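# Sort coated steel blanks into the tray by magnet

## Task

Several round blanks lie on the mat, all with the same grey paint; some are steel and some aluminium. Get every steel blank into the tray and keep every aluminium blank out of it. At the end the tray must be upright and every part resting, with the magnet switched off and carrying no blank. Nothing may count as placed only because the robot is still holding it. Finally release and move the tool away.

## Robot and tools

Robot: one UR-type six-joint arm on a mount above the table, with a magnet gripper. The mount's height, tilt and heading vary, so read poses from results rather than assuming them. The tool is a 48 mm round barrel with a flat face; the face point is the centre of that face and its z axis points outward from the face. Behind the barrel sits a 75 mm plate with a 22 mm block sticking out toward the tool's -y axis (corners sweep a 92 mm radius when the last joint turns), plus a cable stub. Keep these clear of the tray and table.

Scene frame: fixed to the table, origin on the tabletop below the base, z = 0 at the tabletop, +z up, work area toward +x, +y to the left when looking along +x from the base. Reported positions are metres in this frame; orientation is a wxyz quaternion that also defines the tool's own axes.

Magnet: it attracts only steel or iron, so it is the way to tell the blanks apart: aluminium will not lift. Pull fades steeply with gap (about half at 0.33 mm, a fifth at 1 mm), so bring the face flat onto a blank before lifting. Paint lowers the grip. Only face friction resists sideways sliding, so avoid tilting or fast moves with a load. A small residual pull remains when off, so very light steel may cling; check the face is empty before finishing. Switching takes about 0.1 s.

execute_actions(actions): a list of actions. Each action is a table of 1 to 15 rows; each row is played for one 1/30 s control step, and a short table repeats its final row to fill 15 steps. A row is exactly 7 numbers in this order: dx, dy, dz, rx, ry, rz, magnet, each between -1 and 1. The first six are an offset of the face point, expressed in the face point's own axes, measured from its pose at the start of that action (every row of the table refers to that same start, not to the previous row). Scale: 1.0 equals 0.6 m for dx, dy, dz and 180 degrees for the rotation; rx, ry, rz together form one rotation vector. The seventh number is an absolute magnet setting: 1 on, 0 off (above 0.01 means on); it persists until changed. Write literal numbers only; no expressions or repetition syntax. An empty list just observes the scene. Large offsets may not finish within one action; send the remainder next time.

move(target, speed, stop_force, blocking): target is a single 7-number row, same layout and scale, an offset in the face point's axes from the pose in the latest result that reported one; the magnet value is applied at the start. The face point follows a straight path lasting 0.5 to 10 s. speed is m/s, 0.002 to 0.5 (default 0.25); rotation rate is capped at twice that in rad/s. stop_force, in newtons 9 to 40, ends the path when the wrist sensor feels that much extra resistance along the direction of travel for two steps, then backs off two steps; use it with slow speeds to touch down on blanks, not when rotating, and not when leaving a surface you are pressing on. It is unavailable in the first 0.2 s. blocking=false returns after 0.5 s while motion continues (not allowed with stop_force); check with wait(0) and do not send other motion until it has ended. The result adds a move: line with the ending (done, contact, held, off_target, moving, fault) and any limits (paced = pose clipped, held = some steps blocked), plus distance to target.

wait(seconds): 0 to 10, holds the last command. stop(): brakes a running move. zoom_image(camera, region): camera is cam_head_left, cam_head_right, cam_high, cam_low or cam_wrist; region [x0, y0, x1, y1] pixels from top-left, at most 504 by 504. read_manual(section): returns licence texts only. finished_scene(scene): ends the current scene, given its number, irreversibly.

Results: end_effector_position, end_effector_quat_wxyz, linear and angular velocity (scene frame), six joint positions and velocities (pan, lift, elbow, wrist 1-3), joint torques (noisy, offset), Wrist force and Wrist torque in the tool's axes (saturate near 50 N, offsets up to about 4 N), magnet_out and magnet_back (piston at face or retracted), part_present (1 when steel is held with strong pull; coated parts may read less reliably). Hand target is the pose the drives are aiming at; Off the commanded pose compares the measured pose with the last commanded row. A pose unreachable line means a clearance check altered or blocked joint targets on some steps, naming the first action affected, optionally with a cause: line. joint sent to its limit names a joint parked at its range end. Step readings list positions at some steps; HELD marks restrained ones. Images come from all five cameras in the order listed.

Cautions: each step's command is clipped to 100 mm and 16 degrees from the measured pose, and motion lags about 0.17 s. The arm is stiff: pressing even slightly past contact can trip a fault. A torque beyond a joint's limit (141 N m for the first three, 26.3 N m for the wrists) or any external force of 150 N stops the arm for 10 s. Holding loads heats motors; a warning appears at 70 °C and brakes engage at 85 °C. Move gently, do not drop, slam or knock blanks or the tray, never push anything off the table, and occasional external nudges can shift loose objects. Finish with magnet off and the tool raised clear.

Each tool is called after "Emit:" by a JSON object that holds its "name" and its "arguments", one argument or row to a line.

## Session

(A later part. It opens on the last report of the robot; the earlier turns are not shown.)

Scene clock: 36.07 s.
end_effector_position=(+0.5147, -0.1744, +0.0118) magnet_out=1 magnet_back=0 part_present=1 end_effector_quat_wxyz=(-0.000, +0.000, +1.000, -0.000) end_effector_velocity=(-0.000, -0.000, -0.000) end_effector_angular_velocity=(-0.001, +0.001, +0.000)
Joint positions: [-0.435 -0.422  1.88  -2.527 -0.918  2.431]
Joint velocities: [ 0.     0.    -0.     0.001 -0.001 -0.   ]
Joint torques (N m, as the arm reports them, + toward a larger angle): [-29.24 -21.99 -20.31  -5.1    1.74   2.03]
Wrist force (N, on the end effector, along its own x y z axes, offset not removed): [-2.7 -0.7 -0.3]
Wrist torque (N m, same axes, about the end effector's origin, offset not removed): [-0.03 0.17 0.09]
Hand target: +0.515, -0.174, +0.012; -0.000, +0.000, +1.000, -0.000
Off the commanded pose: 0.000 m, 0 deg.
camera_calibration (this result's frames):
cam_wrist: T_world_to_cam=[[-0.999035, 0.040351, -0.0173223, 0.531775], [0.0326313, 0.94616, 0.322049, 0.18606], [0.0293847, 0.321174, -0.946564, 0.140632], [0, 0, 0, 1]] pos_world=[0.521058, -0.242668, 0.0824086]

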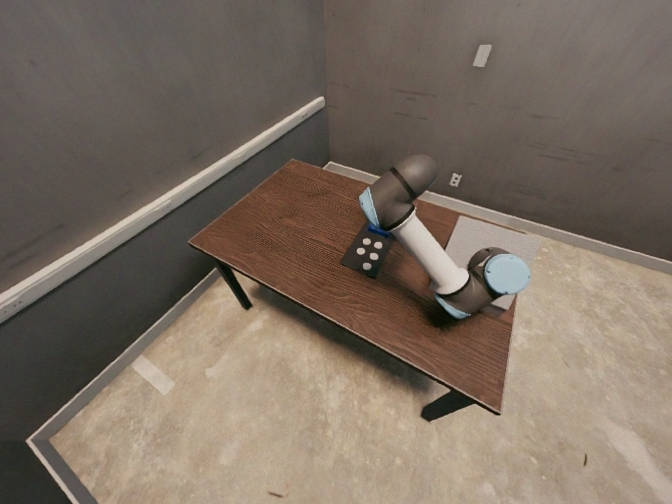

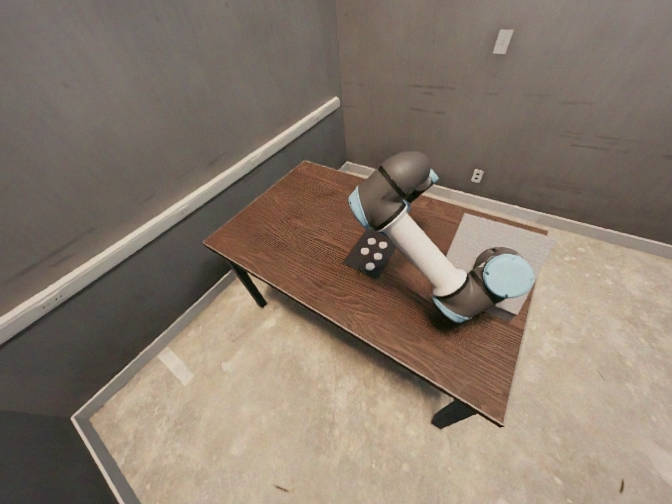

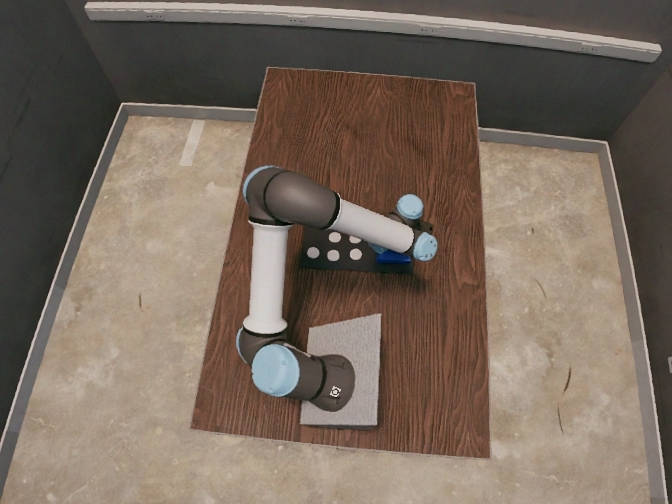

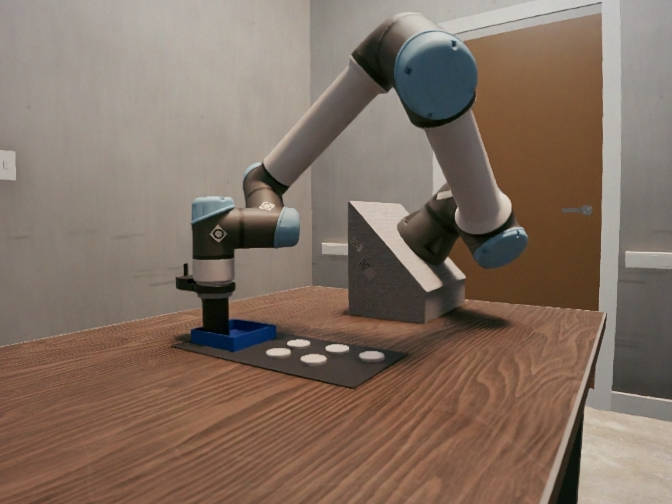

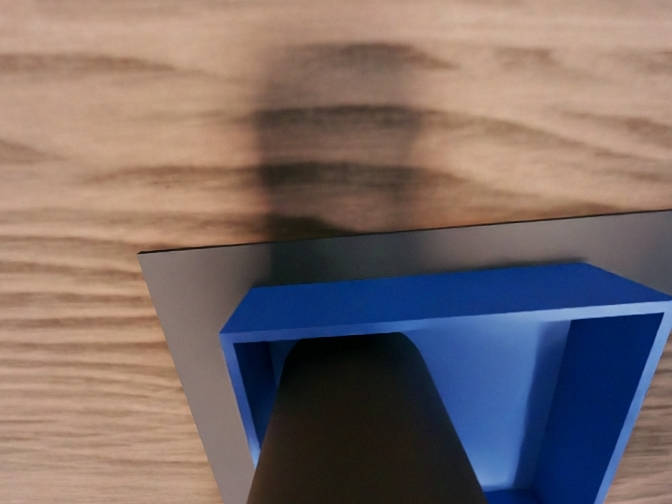

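Emit:
{"name": "move", "arguments": {
  "target": [0,0,-0.045,0,0,0,0],
  "speed": 0.1
}}

Emit:
{"name": "move", "arguments": {
  "target": [0,0.34,-0.01,0,0,0,0],
  "speed": 0.25
}}

Scene clock: 38.53 s.
end_effector_position=(+0.5147, -0.1744, +0.0385) magnet_out=0 magnet_back=1 part_present=0 end_effector_quat_wxyz=(-0.000, +0.000, +1.000, -0.000) end_effector_velocity=(-0.000, -0.000, +0.003) end_effector_angular_velocity=(+0.001, -0.000, -0.001)
Joint positions: [-0.465 -0.469  1.886 -2.466 -0.933  2.397]
Joint velocities: [-0.004 -0.004  0.     0.007 -0.001 -0.003]
Joint torques (N m, as the arm reports them, + toward a larger angle): [-41.94 -49.6   -7.09   0.5   -1.6   -2.16]
Wrist force (N, on the end effector, along its own x y z axes, offset not removed): [-3.2 2.2 -2.9]
Wrist torque (N m, same axes, about the end effector's origin, offset not removed): [0.19 0.50 0.09]
Hand target: +0.515, -0.174, +0.039; -0.000, +0.000, +1.000, -0.000
Off the commanded pose: 0.000 m, 0 deg.
move: done
camera_calibration (this result's frames):
cam_wrist: T_world_to_cam=[[-0.999035, 0.0403493, -0.0173413, 0.532232], [0.0326228, 0.946152, 0.322074, 0.17747], [0.029403, 0.321198, -0.946556, 0.165905], [0, 0, 0, 1]] pos_world=[0.521051, -0.242677, 0.109109]

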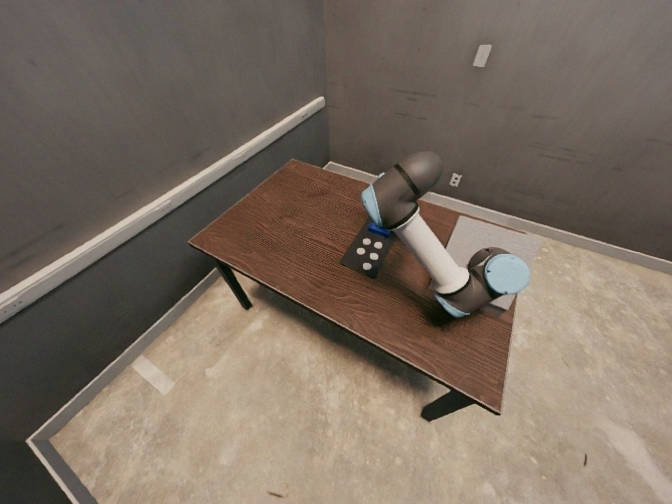

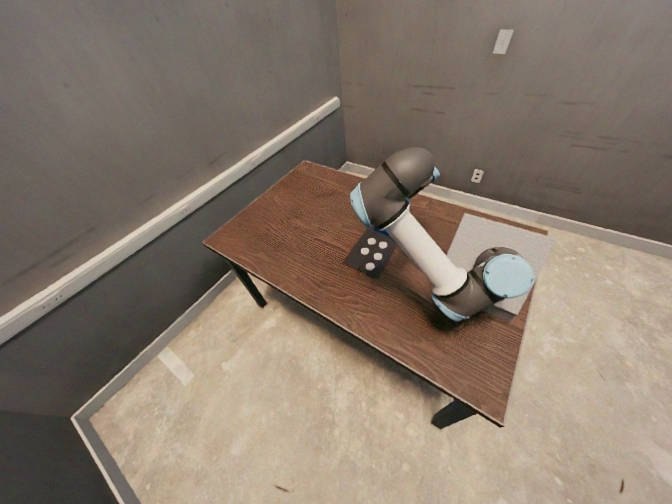

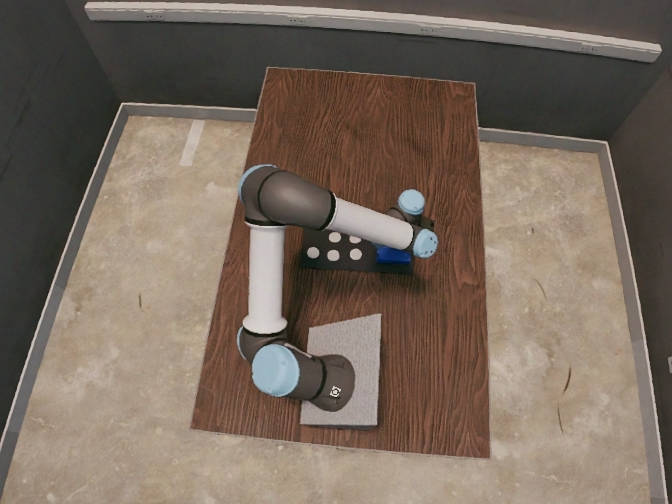

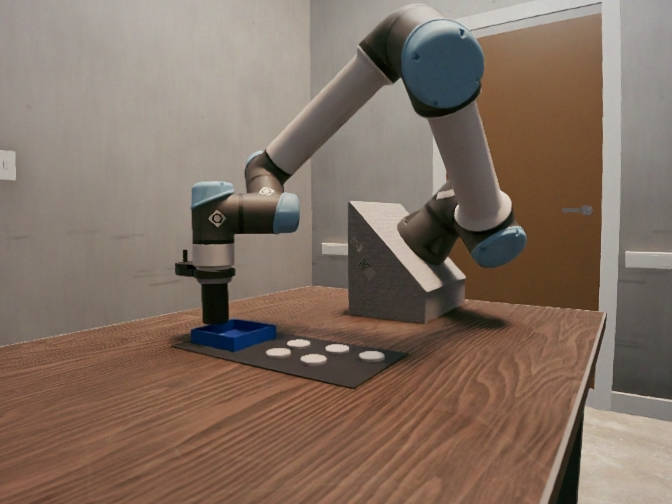

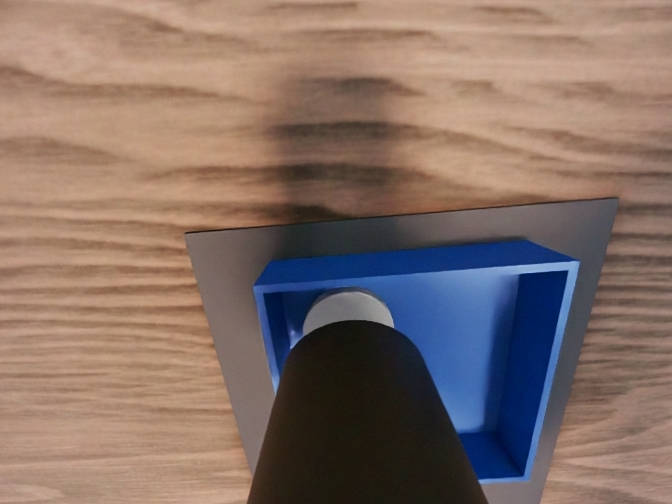

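Scene clock: 40.03 s.
end_effector_position=(+0.5151, +0.0291, +0.0446) magnet_out=0 magnet_back=1 part_present=0 end_effector_quat_wxyz=(+0.000, +0.000, +1.000, -0.000) end_effector_velocity=(+0.000, +0.002, +0.001) end_effector_angular_velocity=(-0.001, -0.001, -0.001)
Joint positions: [-0.222 -0.826  2.091 -2.498 -0.831  2.685]
Joint velocities: [ 0.002 -0.005  0.001  0.    -0.     0.005]
Joint torques (N m, as the arm reports them, + toward a larger angle): [-25.98 -40.91  -6.51   0.57   1.93   2.27]
Wrist force (N, on the end effector, along its own x y z axes, offset not removed): [0.1 -0.9 1.0]
Wrist torque (N m, same axes, about the end effector's origin, offset not removed): [0.01 0.14 0.18]
Hand target: +0.515, +0.029, +0.045; +0.000, +0.000, +1.000, -0.000
Off the commanded pose: 0.001 m, 0 deg.
move: done
camera_calibration (this result's frames):
cam_wrist: T_world_to_cam=[[-0.999031, 0.0403873, -0.0174905, 0.524477], [0.0326204, 0.946256, 0.321768, -0.0170238], [0.0295459, 0.320886, -0.946657, 0.106244], [0, 0, 0, 1]] pos_world=[0.521385, -0.0391654, 0.115227]

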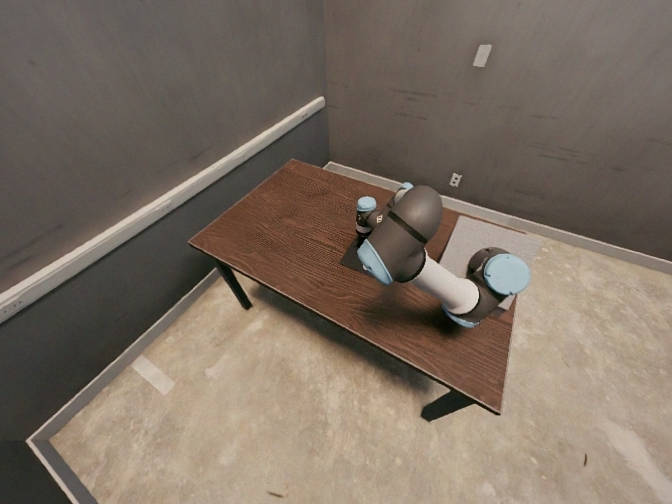

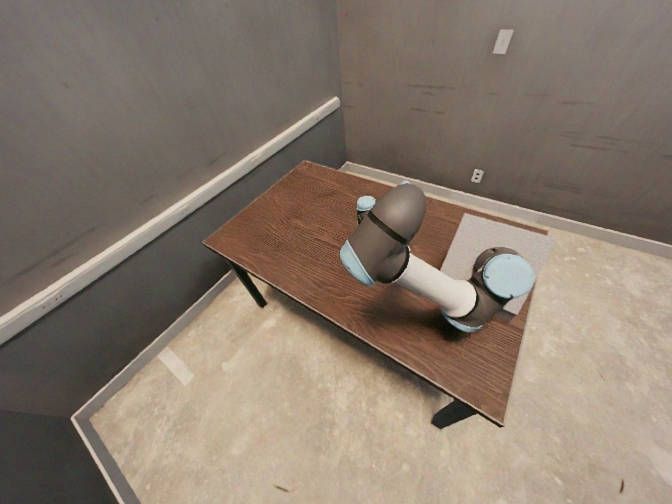

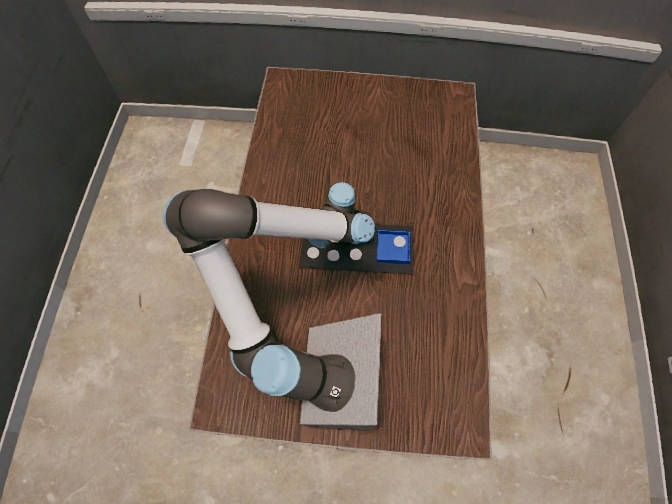

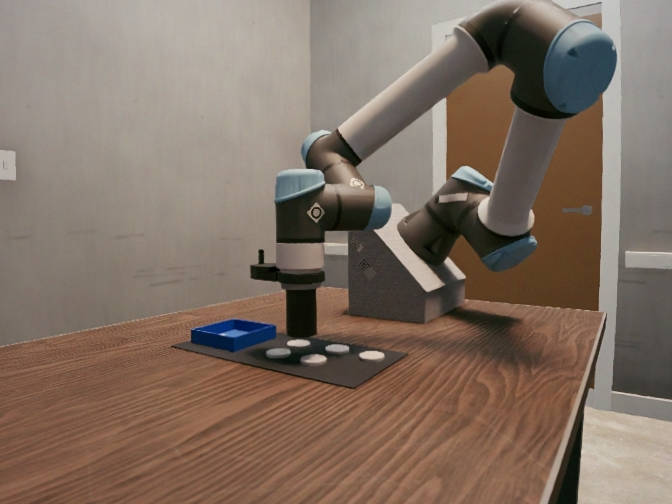

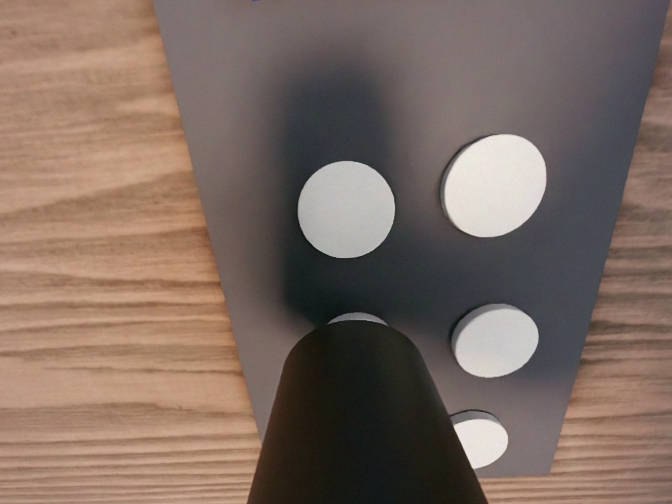

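Emit:
{"name": "move", "arguments": {
  "target": [0.0052,0.0282,0.0593,0,0,0,0],
  "speed": 0.12
}}

Emit:
{"name": "execute_actions", "arguments": {
  "actions": [
    [[0,0,0,0,0,0,1],[0,0,0,0,0,0,1],[0,0,0,0,0,0,1],[0,0,0,0,0,0,1],[0,0,0,0,0,0,1],[0,0,-0.003,0,0,0,1],[0,0,-0.006,0,0,0,1],[0,0,-0.01,0,0,0,1],[0,0,-0.015,0,0,0,1],[0,0,-0.02,0,0,0,1]]
  ]
}}

Scene clock: 45.63 s.
end_effector_position=(+0.5120, +0.0459, +0.0094) magnet_out=0 magnet_back=1 part_present=0 end_effector_quat_wxyz=(+0.000, +0.000, +1.000, -0.000) end_effector_velocity=(+0.001, +0.001, -0.002) end_effector_angular_velocity=(+0.001, -0.003, -0.001)
Joint positions: [-0.153 -0.783  2.101 -2.612 -0.81   2.775]
Joint velocities: [ 0.004  0.004 -0.001 -0.009  0.003  0.008]
Joint torques (N m, as the arm reports them, + toward a larger angle): [-22.63 -11.94  -3.63  -4.99   1.5    2.23]
Wrist force (N, on the end effector, along its own x y z axes, offset not removed): [-0.4 -0.7 -1.2]
Wrist torque (N m, same axes, about the end effector's origin, offset not removed): [0.02 0.08 0.08]
Hand target: +0.512, +0.046, +0.009; +0.000, +0.000, +1.000, -0.000
Off the commanded pose: 0.000 m, 0 deg.
move: done
camera_calibration (this result's frames):
cam_wrist: T_world_to_cam=[[-0.999033, 0.0403611, -0.0174182, 0.520108], [0.0326195, 0.946264, 0.321747, -0.0214639], [0.0294683, 0.320868, -0.946665, 0.0676133], [0, 0, 0, 1]] pos_world=[0.518313, -0.0223766, 0.0799725]

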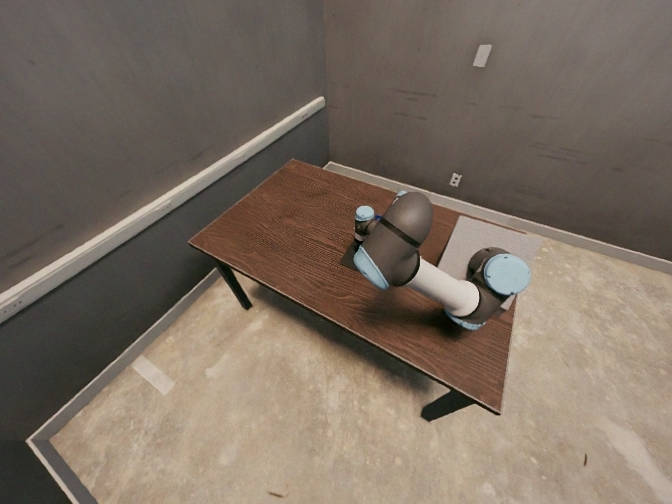

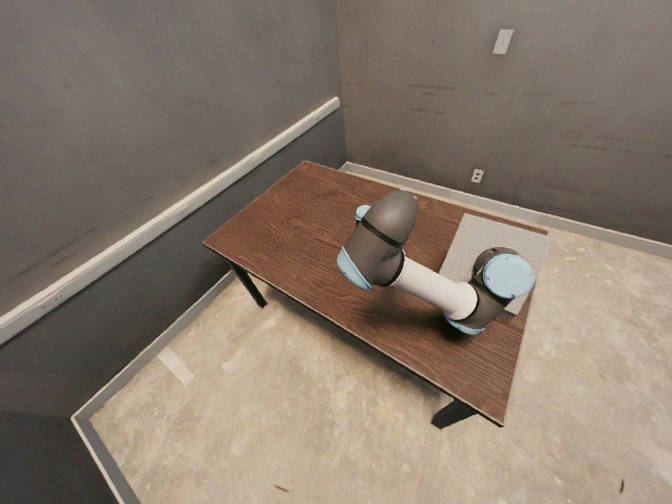

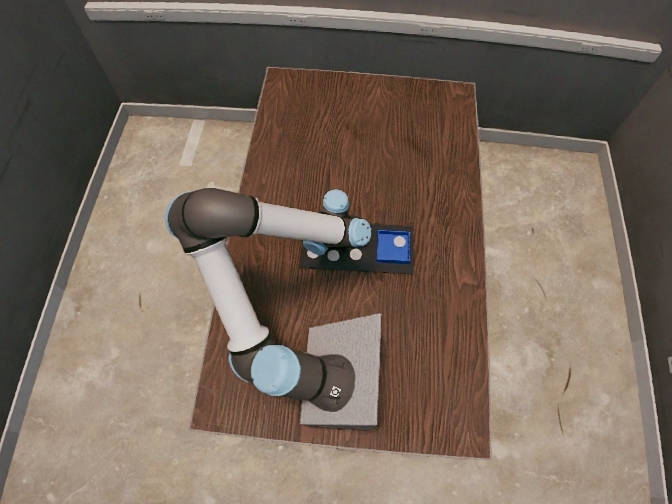

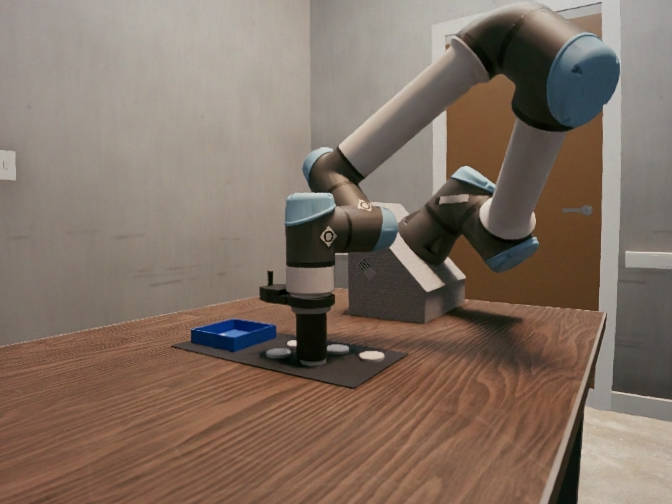

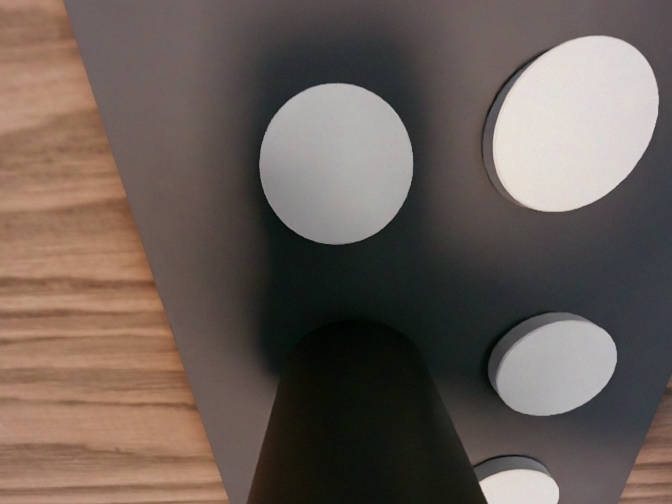

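Scene clock: 46.13 s.
end_effector_position=(+0.5120, +0.0459, +0.0188) magnet_out=1 magnet_back=0 part_present=1 end_effector_quat_wxyz=(+0.000, +0.000, +1.000, -0.000) end_effector_velocity=(+0.000, -0.000, +0.022) end_effector_angular_velocity=(-0.000, -0.001, +0.001)
Joint positions: [-0.166 -0.803  2.103 -2.584 -0.813  2.758]
Joint velocities: [-0.031 -0.046  0.006  0.067 -0.009 -0.04 ]
Joint torques (N m, as the arm reports them, + toward a larger angle): [-39.   -38.01  -4.13   0.51  -1.33  -2.09]
Wrist force (N, on the end effector, along its own x y z axes, offset not removed): [-0.5 1.5 -1.6]
Wrist torque (N m, same axes, about the end effector's origin, offset not removed): [0.23 0.05 -0.03]
Hand target: +0.512, +0.046, +0.021; +0.000, +0.000, +1.000, -0.000
Off the commanded pose: 0.003 m, 0 deg.
Step readings (end_effector_position):
0: (+0.5120, +0.0459, +0.0094)
1: (+0.5120, +0.0459, +0.0093)
2: (+0.5120, +0.0459, +0.0093)
4: (+0.5120, +0.0459, +0.0093)
8: (+0.5120, +0.0459, +0.0099)
15: end_effector_position above
camera_calibration (this result's frames):
cam_wrist: T_world_to_cam=[[-0.999026, 0.0404007, -0.0177289, 0.520303], [0.0325583, 0.946276, 0.321716, -0.0244548], [0.029774, 0.320825, -0.94667, 0.0763625], [0, 0, 0, 1]] pos_world=[0.518319, -0.0223786, 0.089382]

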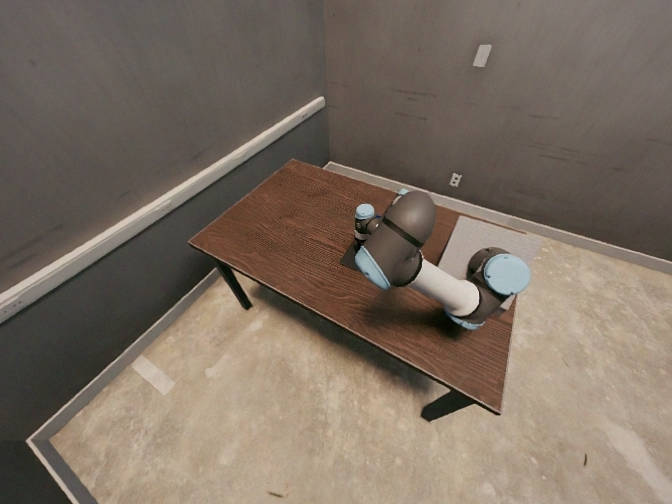

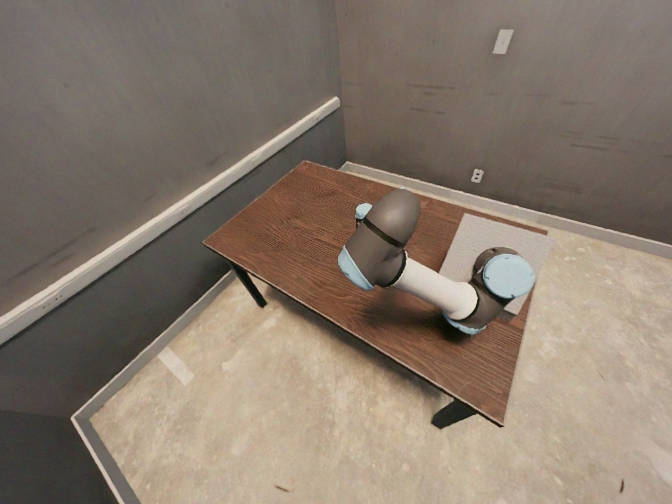

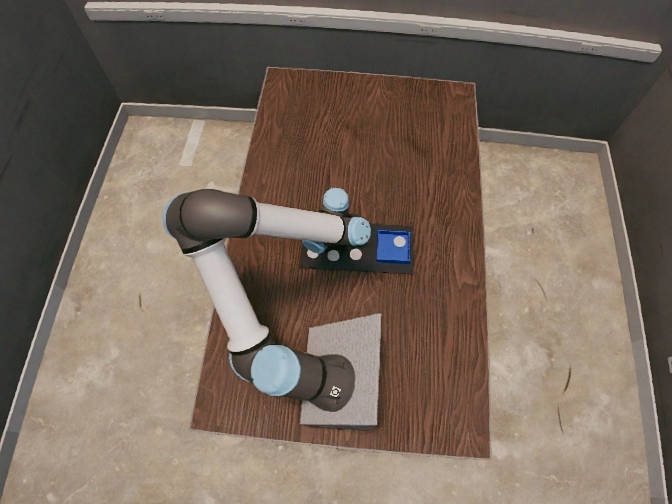

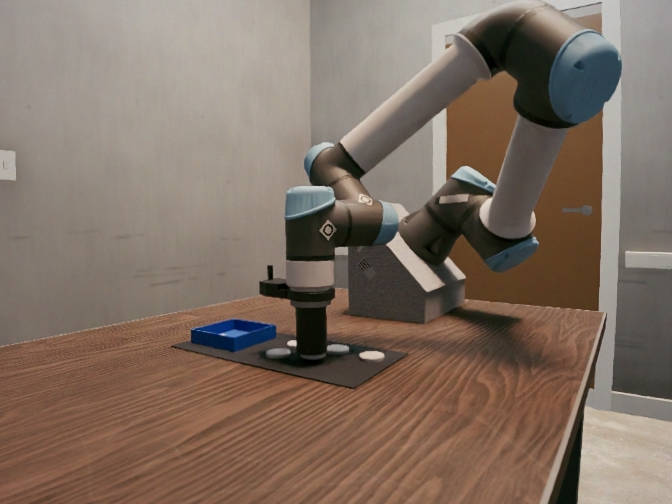

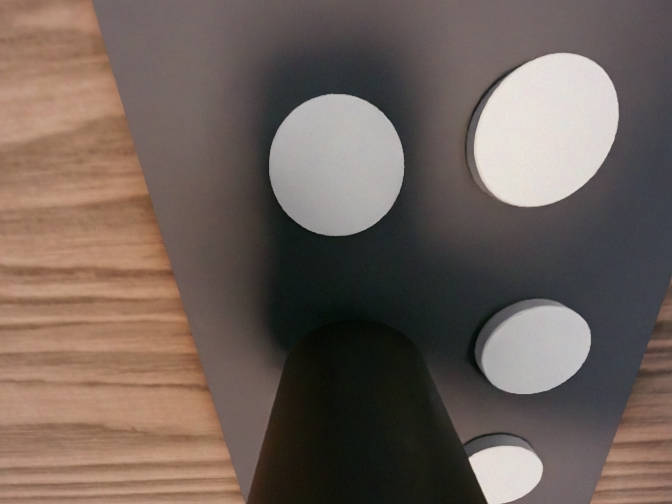

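Emit:
{"name": "move", "arguments": {
  "target": [0.0717,-0.3715,-0.072,0,0,0,1],
  "speed": 0.25
}}

Scene clock: 49.90 s.
end_effector_position=(+0.4686, -0.1763, +0.0617) magnet_out=1 magnet_back=0 part_present=1 end_effector_quat_wxyz=(+0.000, +0.000, +1.000, +0.000) end_effector_velocity=(+0.000, -0.003, +0.001) end_effector_angular_velocity=(-0.000, +0.000, +0.001)
Joint positions: [-0.547 -0.53   2.006 -2.476 -0.975  2.312]
Joint velocities: [-0.003  0.004 -0.005  0.003 -0.002 -0.004]
Joint torques (N m, as the arm reports them, + toward a larger angle): [-38.58 -18.66 -19.33   0.31  -1.9   -1.72]
Wrist force (N, on the end effector, along its own x y z axes, offset not removed): [1.2 -0.6 3.5]
Wrist torque (N m, same axes, about the end effector's origin, offset not removed): [0.04 -0.23 0.05]
Hand target: +0.469, -0.177, +0.062; +0.000, -0.000, +1.000, +0.000
Off the commanded pose: 0.001 m, 0 deg.
move: done
camera_calibration (this result's frames):
cam_wrist: T_world_to_cam=[[-0.999034, 0.0403087, -0.0174982, 0.486649], [0.0325282, 0.946092, 0.322262, 0.173383], [0.0295449, 0.321381, -0.946489, 0.189777], [0, 0, 0, 1]] pos_world=[0.474932, -0.244644, 0.132263]

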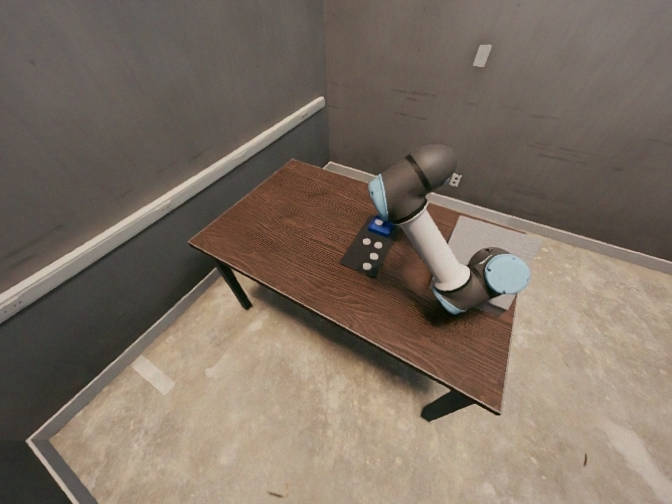

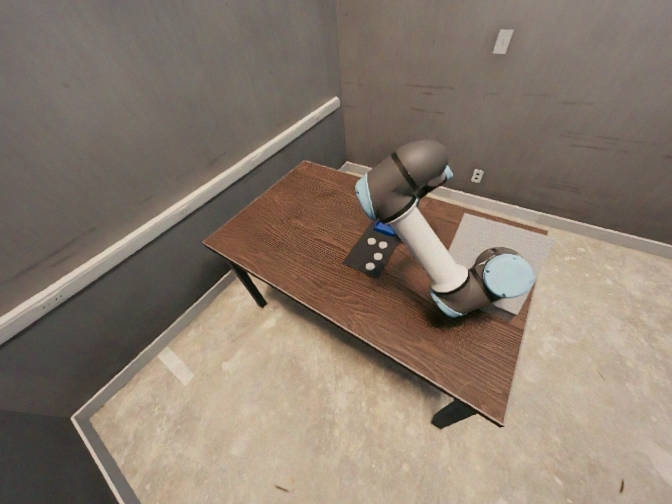

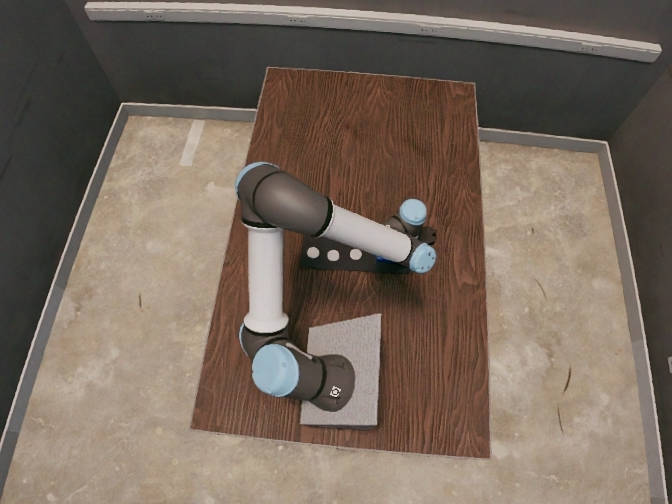

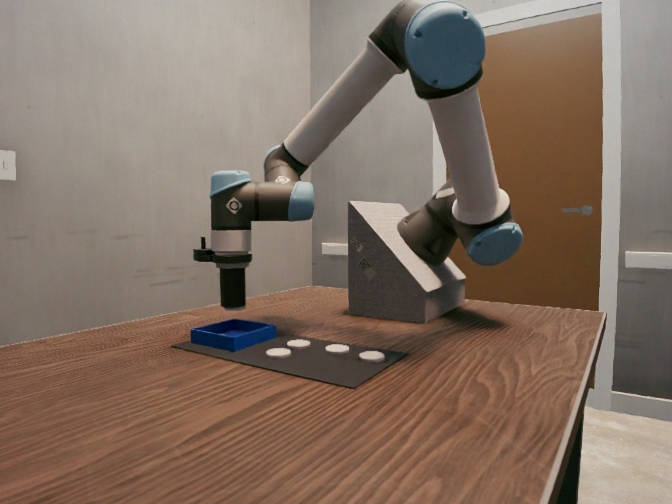

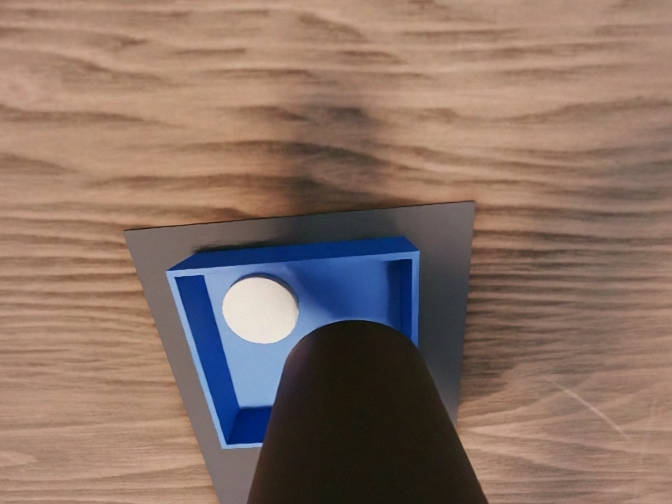

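Emit:
{"name": "move", "arguments": {
  "target": [-0.001,0,0.0832,0,0,0,1],
  "speed": 0.1
}}

Emit:
{"name": "move", "arguments": {
  "target": [0,0,-0.045,0,0,0,0],
  "speed": 0.1
}}

Scene clock: 52.50 s.
end_effector_position=(+0.4692, -0.1763, +0.0121) magnet_out=1 magnet_back=0 part_present=1 end_effector_quat_wxyz=(+0.000, +0.000, +1.000, +0.000) end_effector_velocity=(+0.000, -0.000, -0.003) end_effector_angular_velocity=(+0.000, -0.001, +0.001)
Joint positions: [-0.487 -0.435  1.997 -2.597 -0.943  2.374]
Joint velocities: [ 0.003  0.005 -0.002 -0.007  0.003  0.004]
Joint torques (N m, as the arm reports them, + toward a larger angle): [-27.69 -20.64 -20.07  -5.28   1.69   2.27]
Wrist force (N, on the end effector, along its own x y z axes, offset not removed): [-1.6 -1.2 0.1]
Wrist torque (N m, same axes, about the end effector's origin, offset not removed): [-0.03 -0.03 0.13]
Hand target: +0.469, -0.176, +0.012; +0.000, +0.000, +1.000, +0.000
Off the commanded pose: 0.000 m, 0 deg.
move: done
camera_calibration (this result's frames):
cam_wrist: T_world_to_cam=[[-0.999034, 0.040316, -0.0174635, 0.48637], [0.0325473, 0.946103, 0.322225, 0.189315], [0.0295131, 0.321345, -0.946502, 0.142812], [0, 0, 0, 1]] pos_world=[0.475524, -0.244612, 0.0826638]

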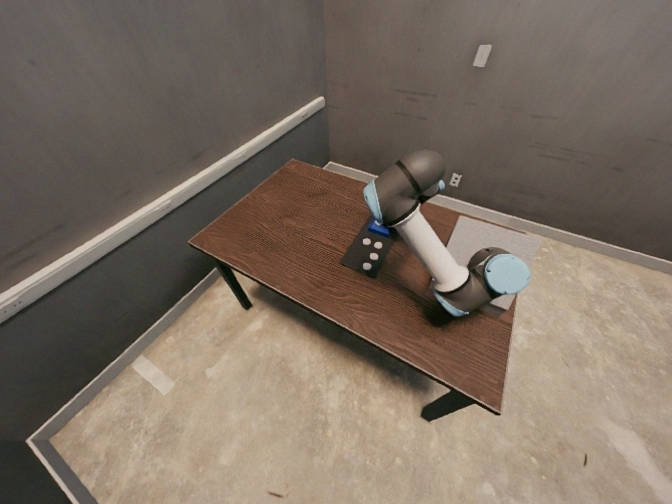

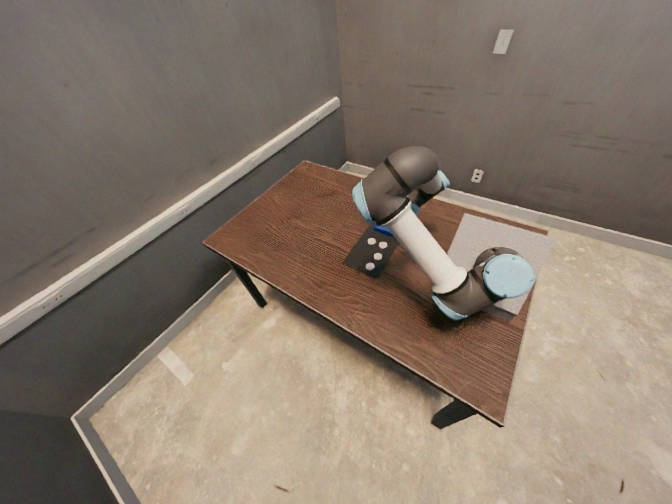

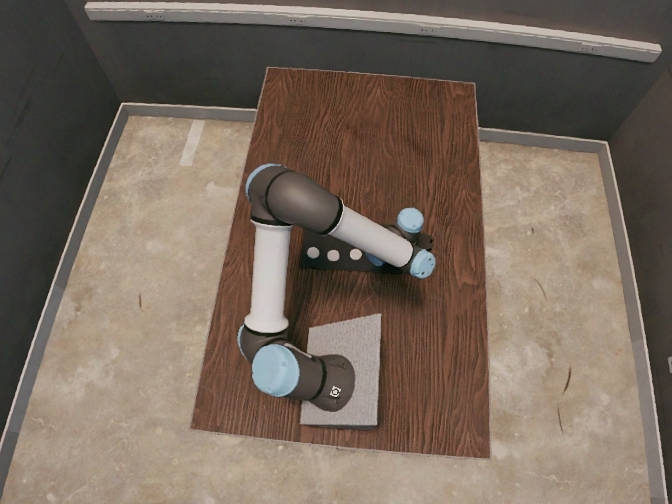

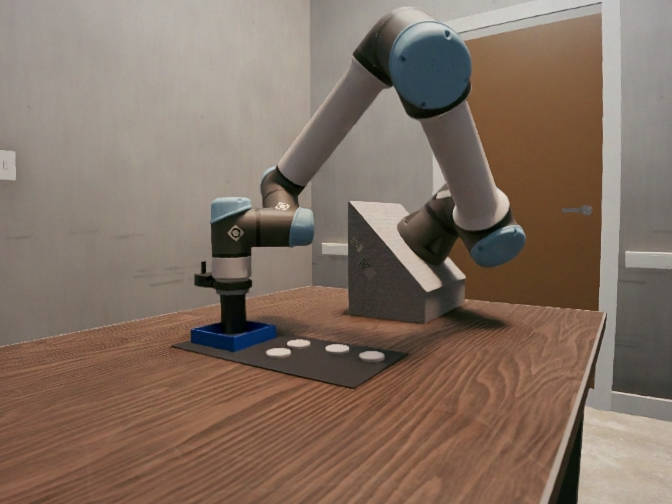

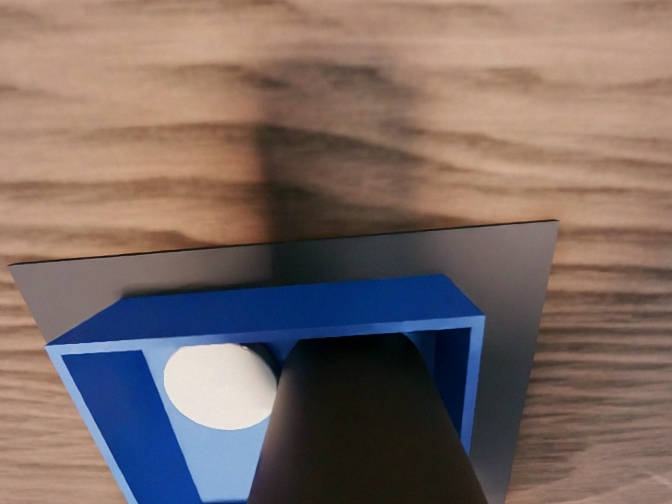

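Scene clock: 53.40 s.
end_effector_position=(+0.4692, -0.1763, +0.0388) magnet_out=0 magnet_back=1 part_present=0 end_effector_quat_wxyz=(+0.000, +0.000, +1.000, +0.000) end_effector_velocity=(+0.000, -0.000, +0.003) end_effector_angular_velocity=(-0.002, +0.001, +0.001)
Joint positions: [-0.519 -0.486  2.003 -2.532 -0.96   2.34 ]
Joint velocities: [-0.002 -0.005 -0.001  0.006 -0.003 -0.003]
Joint torques (N m, as the arm reports them, + toward a larger angle): [-41.18 -43.54  -5.89   0.56  -1.68  -1.66]
Wrist force (N, on the end effector, along its own x y z axes, offset not removed): [0.5 1.1 -0.1]
Wrist torque (N m, same axes, about the end effector's origin, offset not removed): [0.22 -0.05 0.12]
Hand target: +0.469, -0.176, +0.039; +0.000, +0.000, +1.000, +0.000
Off the commanded pose: 0.000 m, 0 deg.
move: done
camera_calibration (this result's frames):
cam_wrist: T_world_to_cam=[[-0.999034, 0.0403128, -0.017488, 0.486827], [0.0325358, 0.946096, 0.322248, 0.180726], [0.029536, 0.321367, -0.946494, 0.168079], [0, 0, 0, 1]] pos_world=[0.475512, -0.244624, 0.109361]

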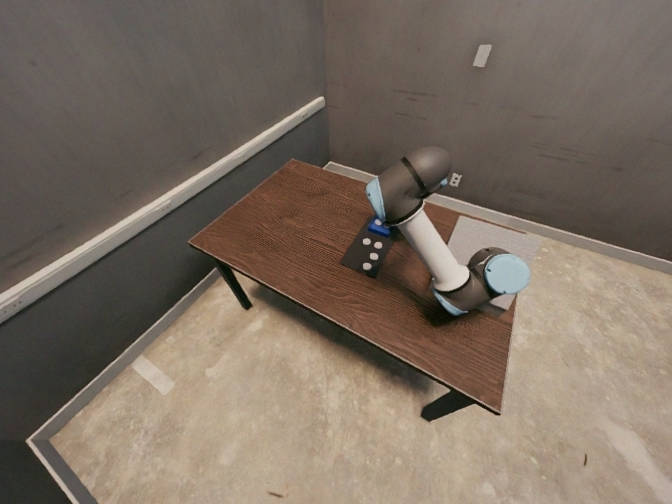

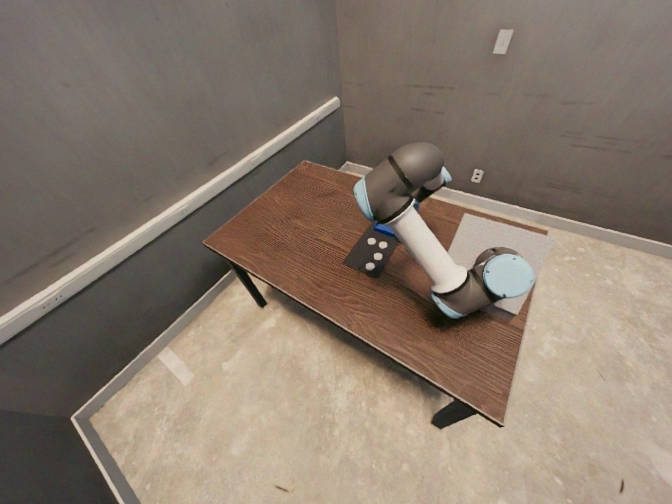

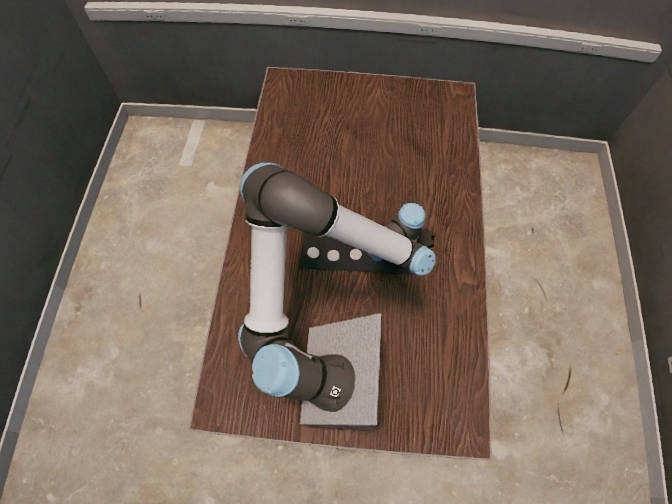

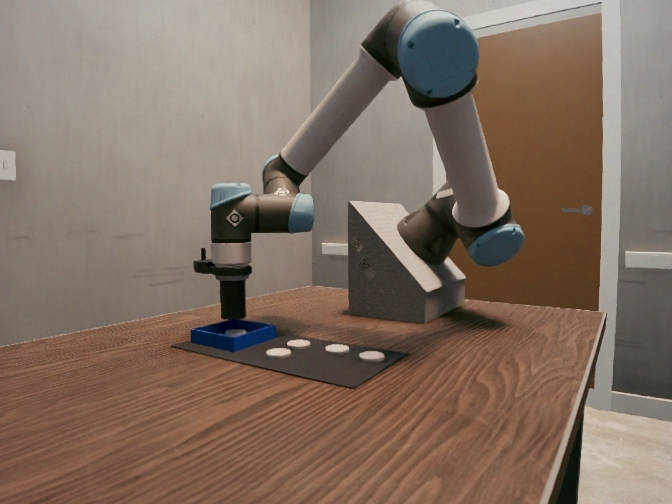

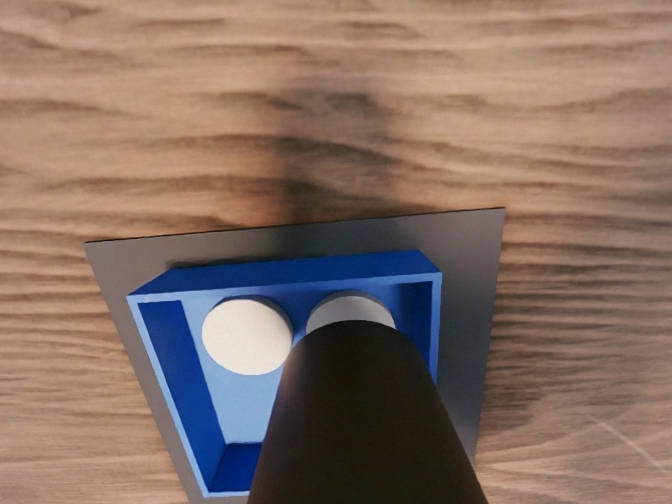

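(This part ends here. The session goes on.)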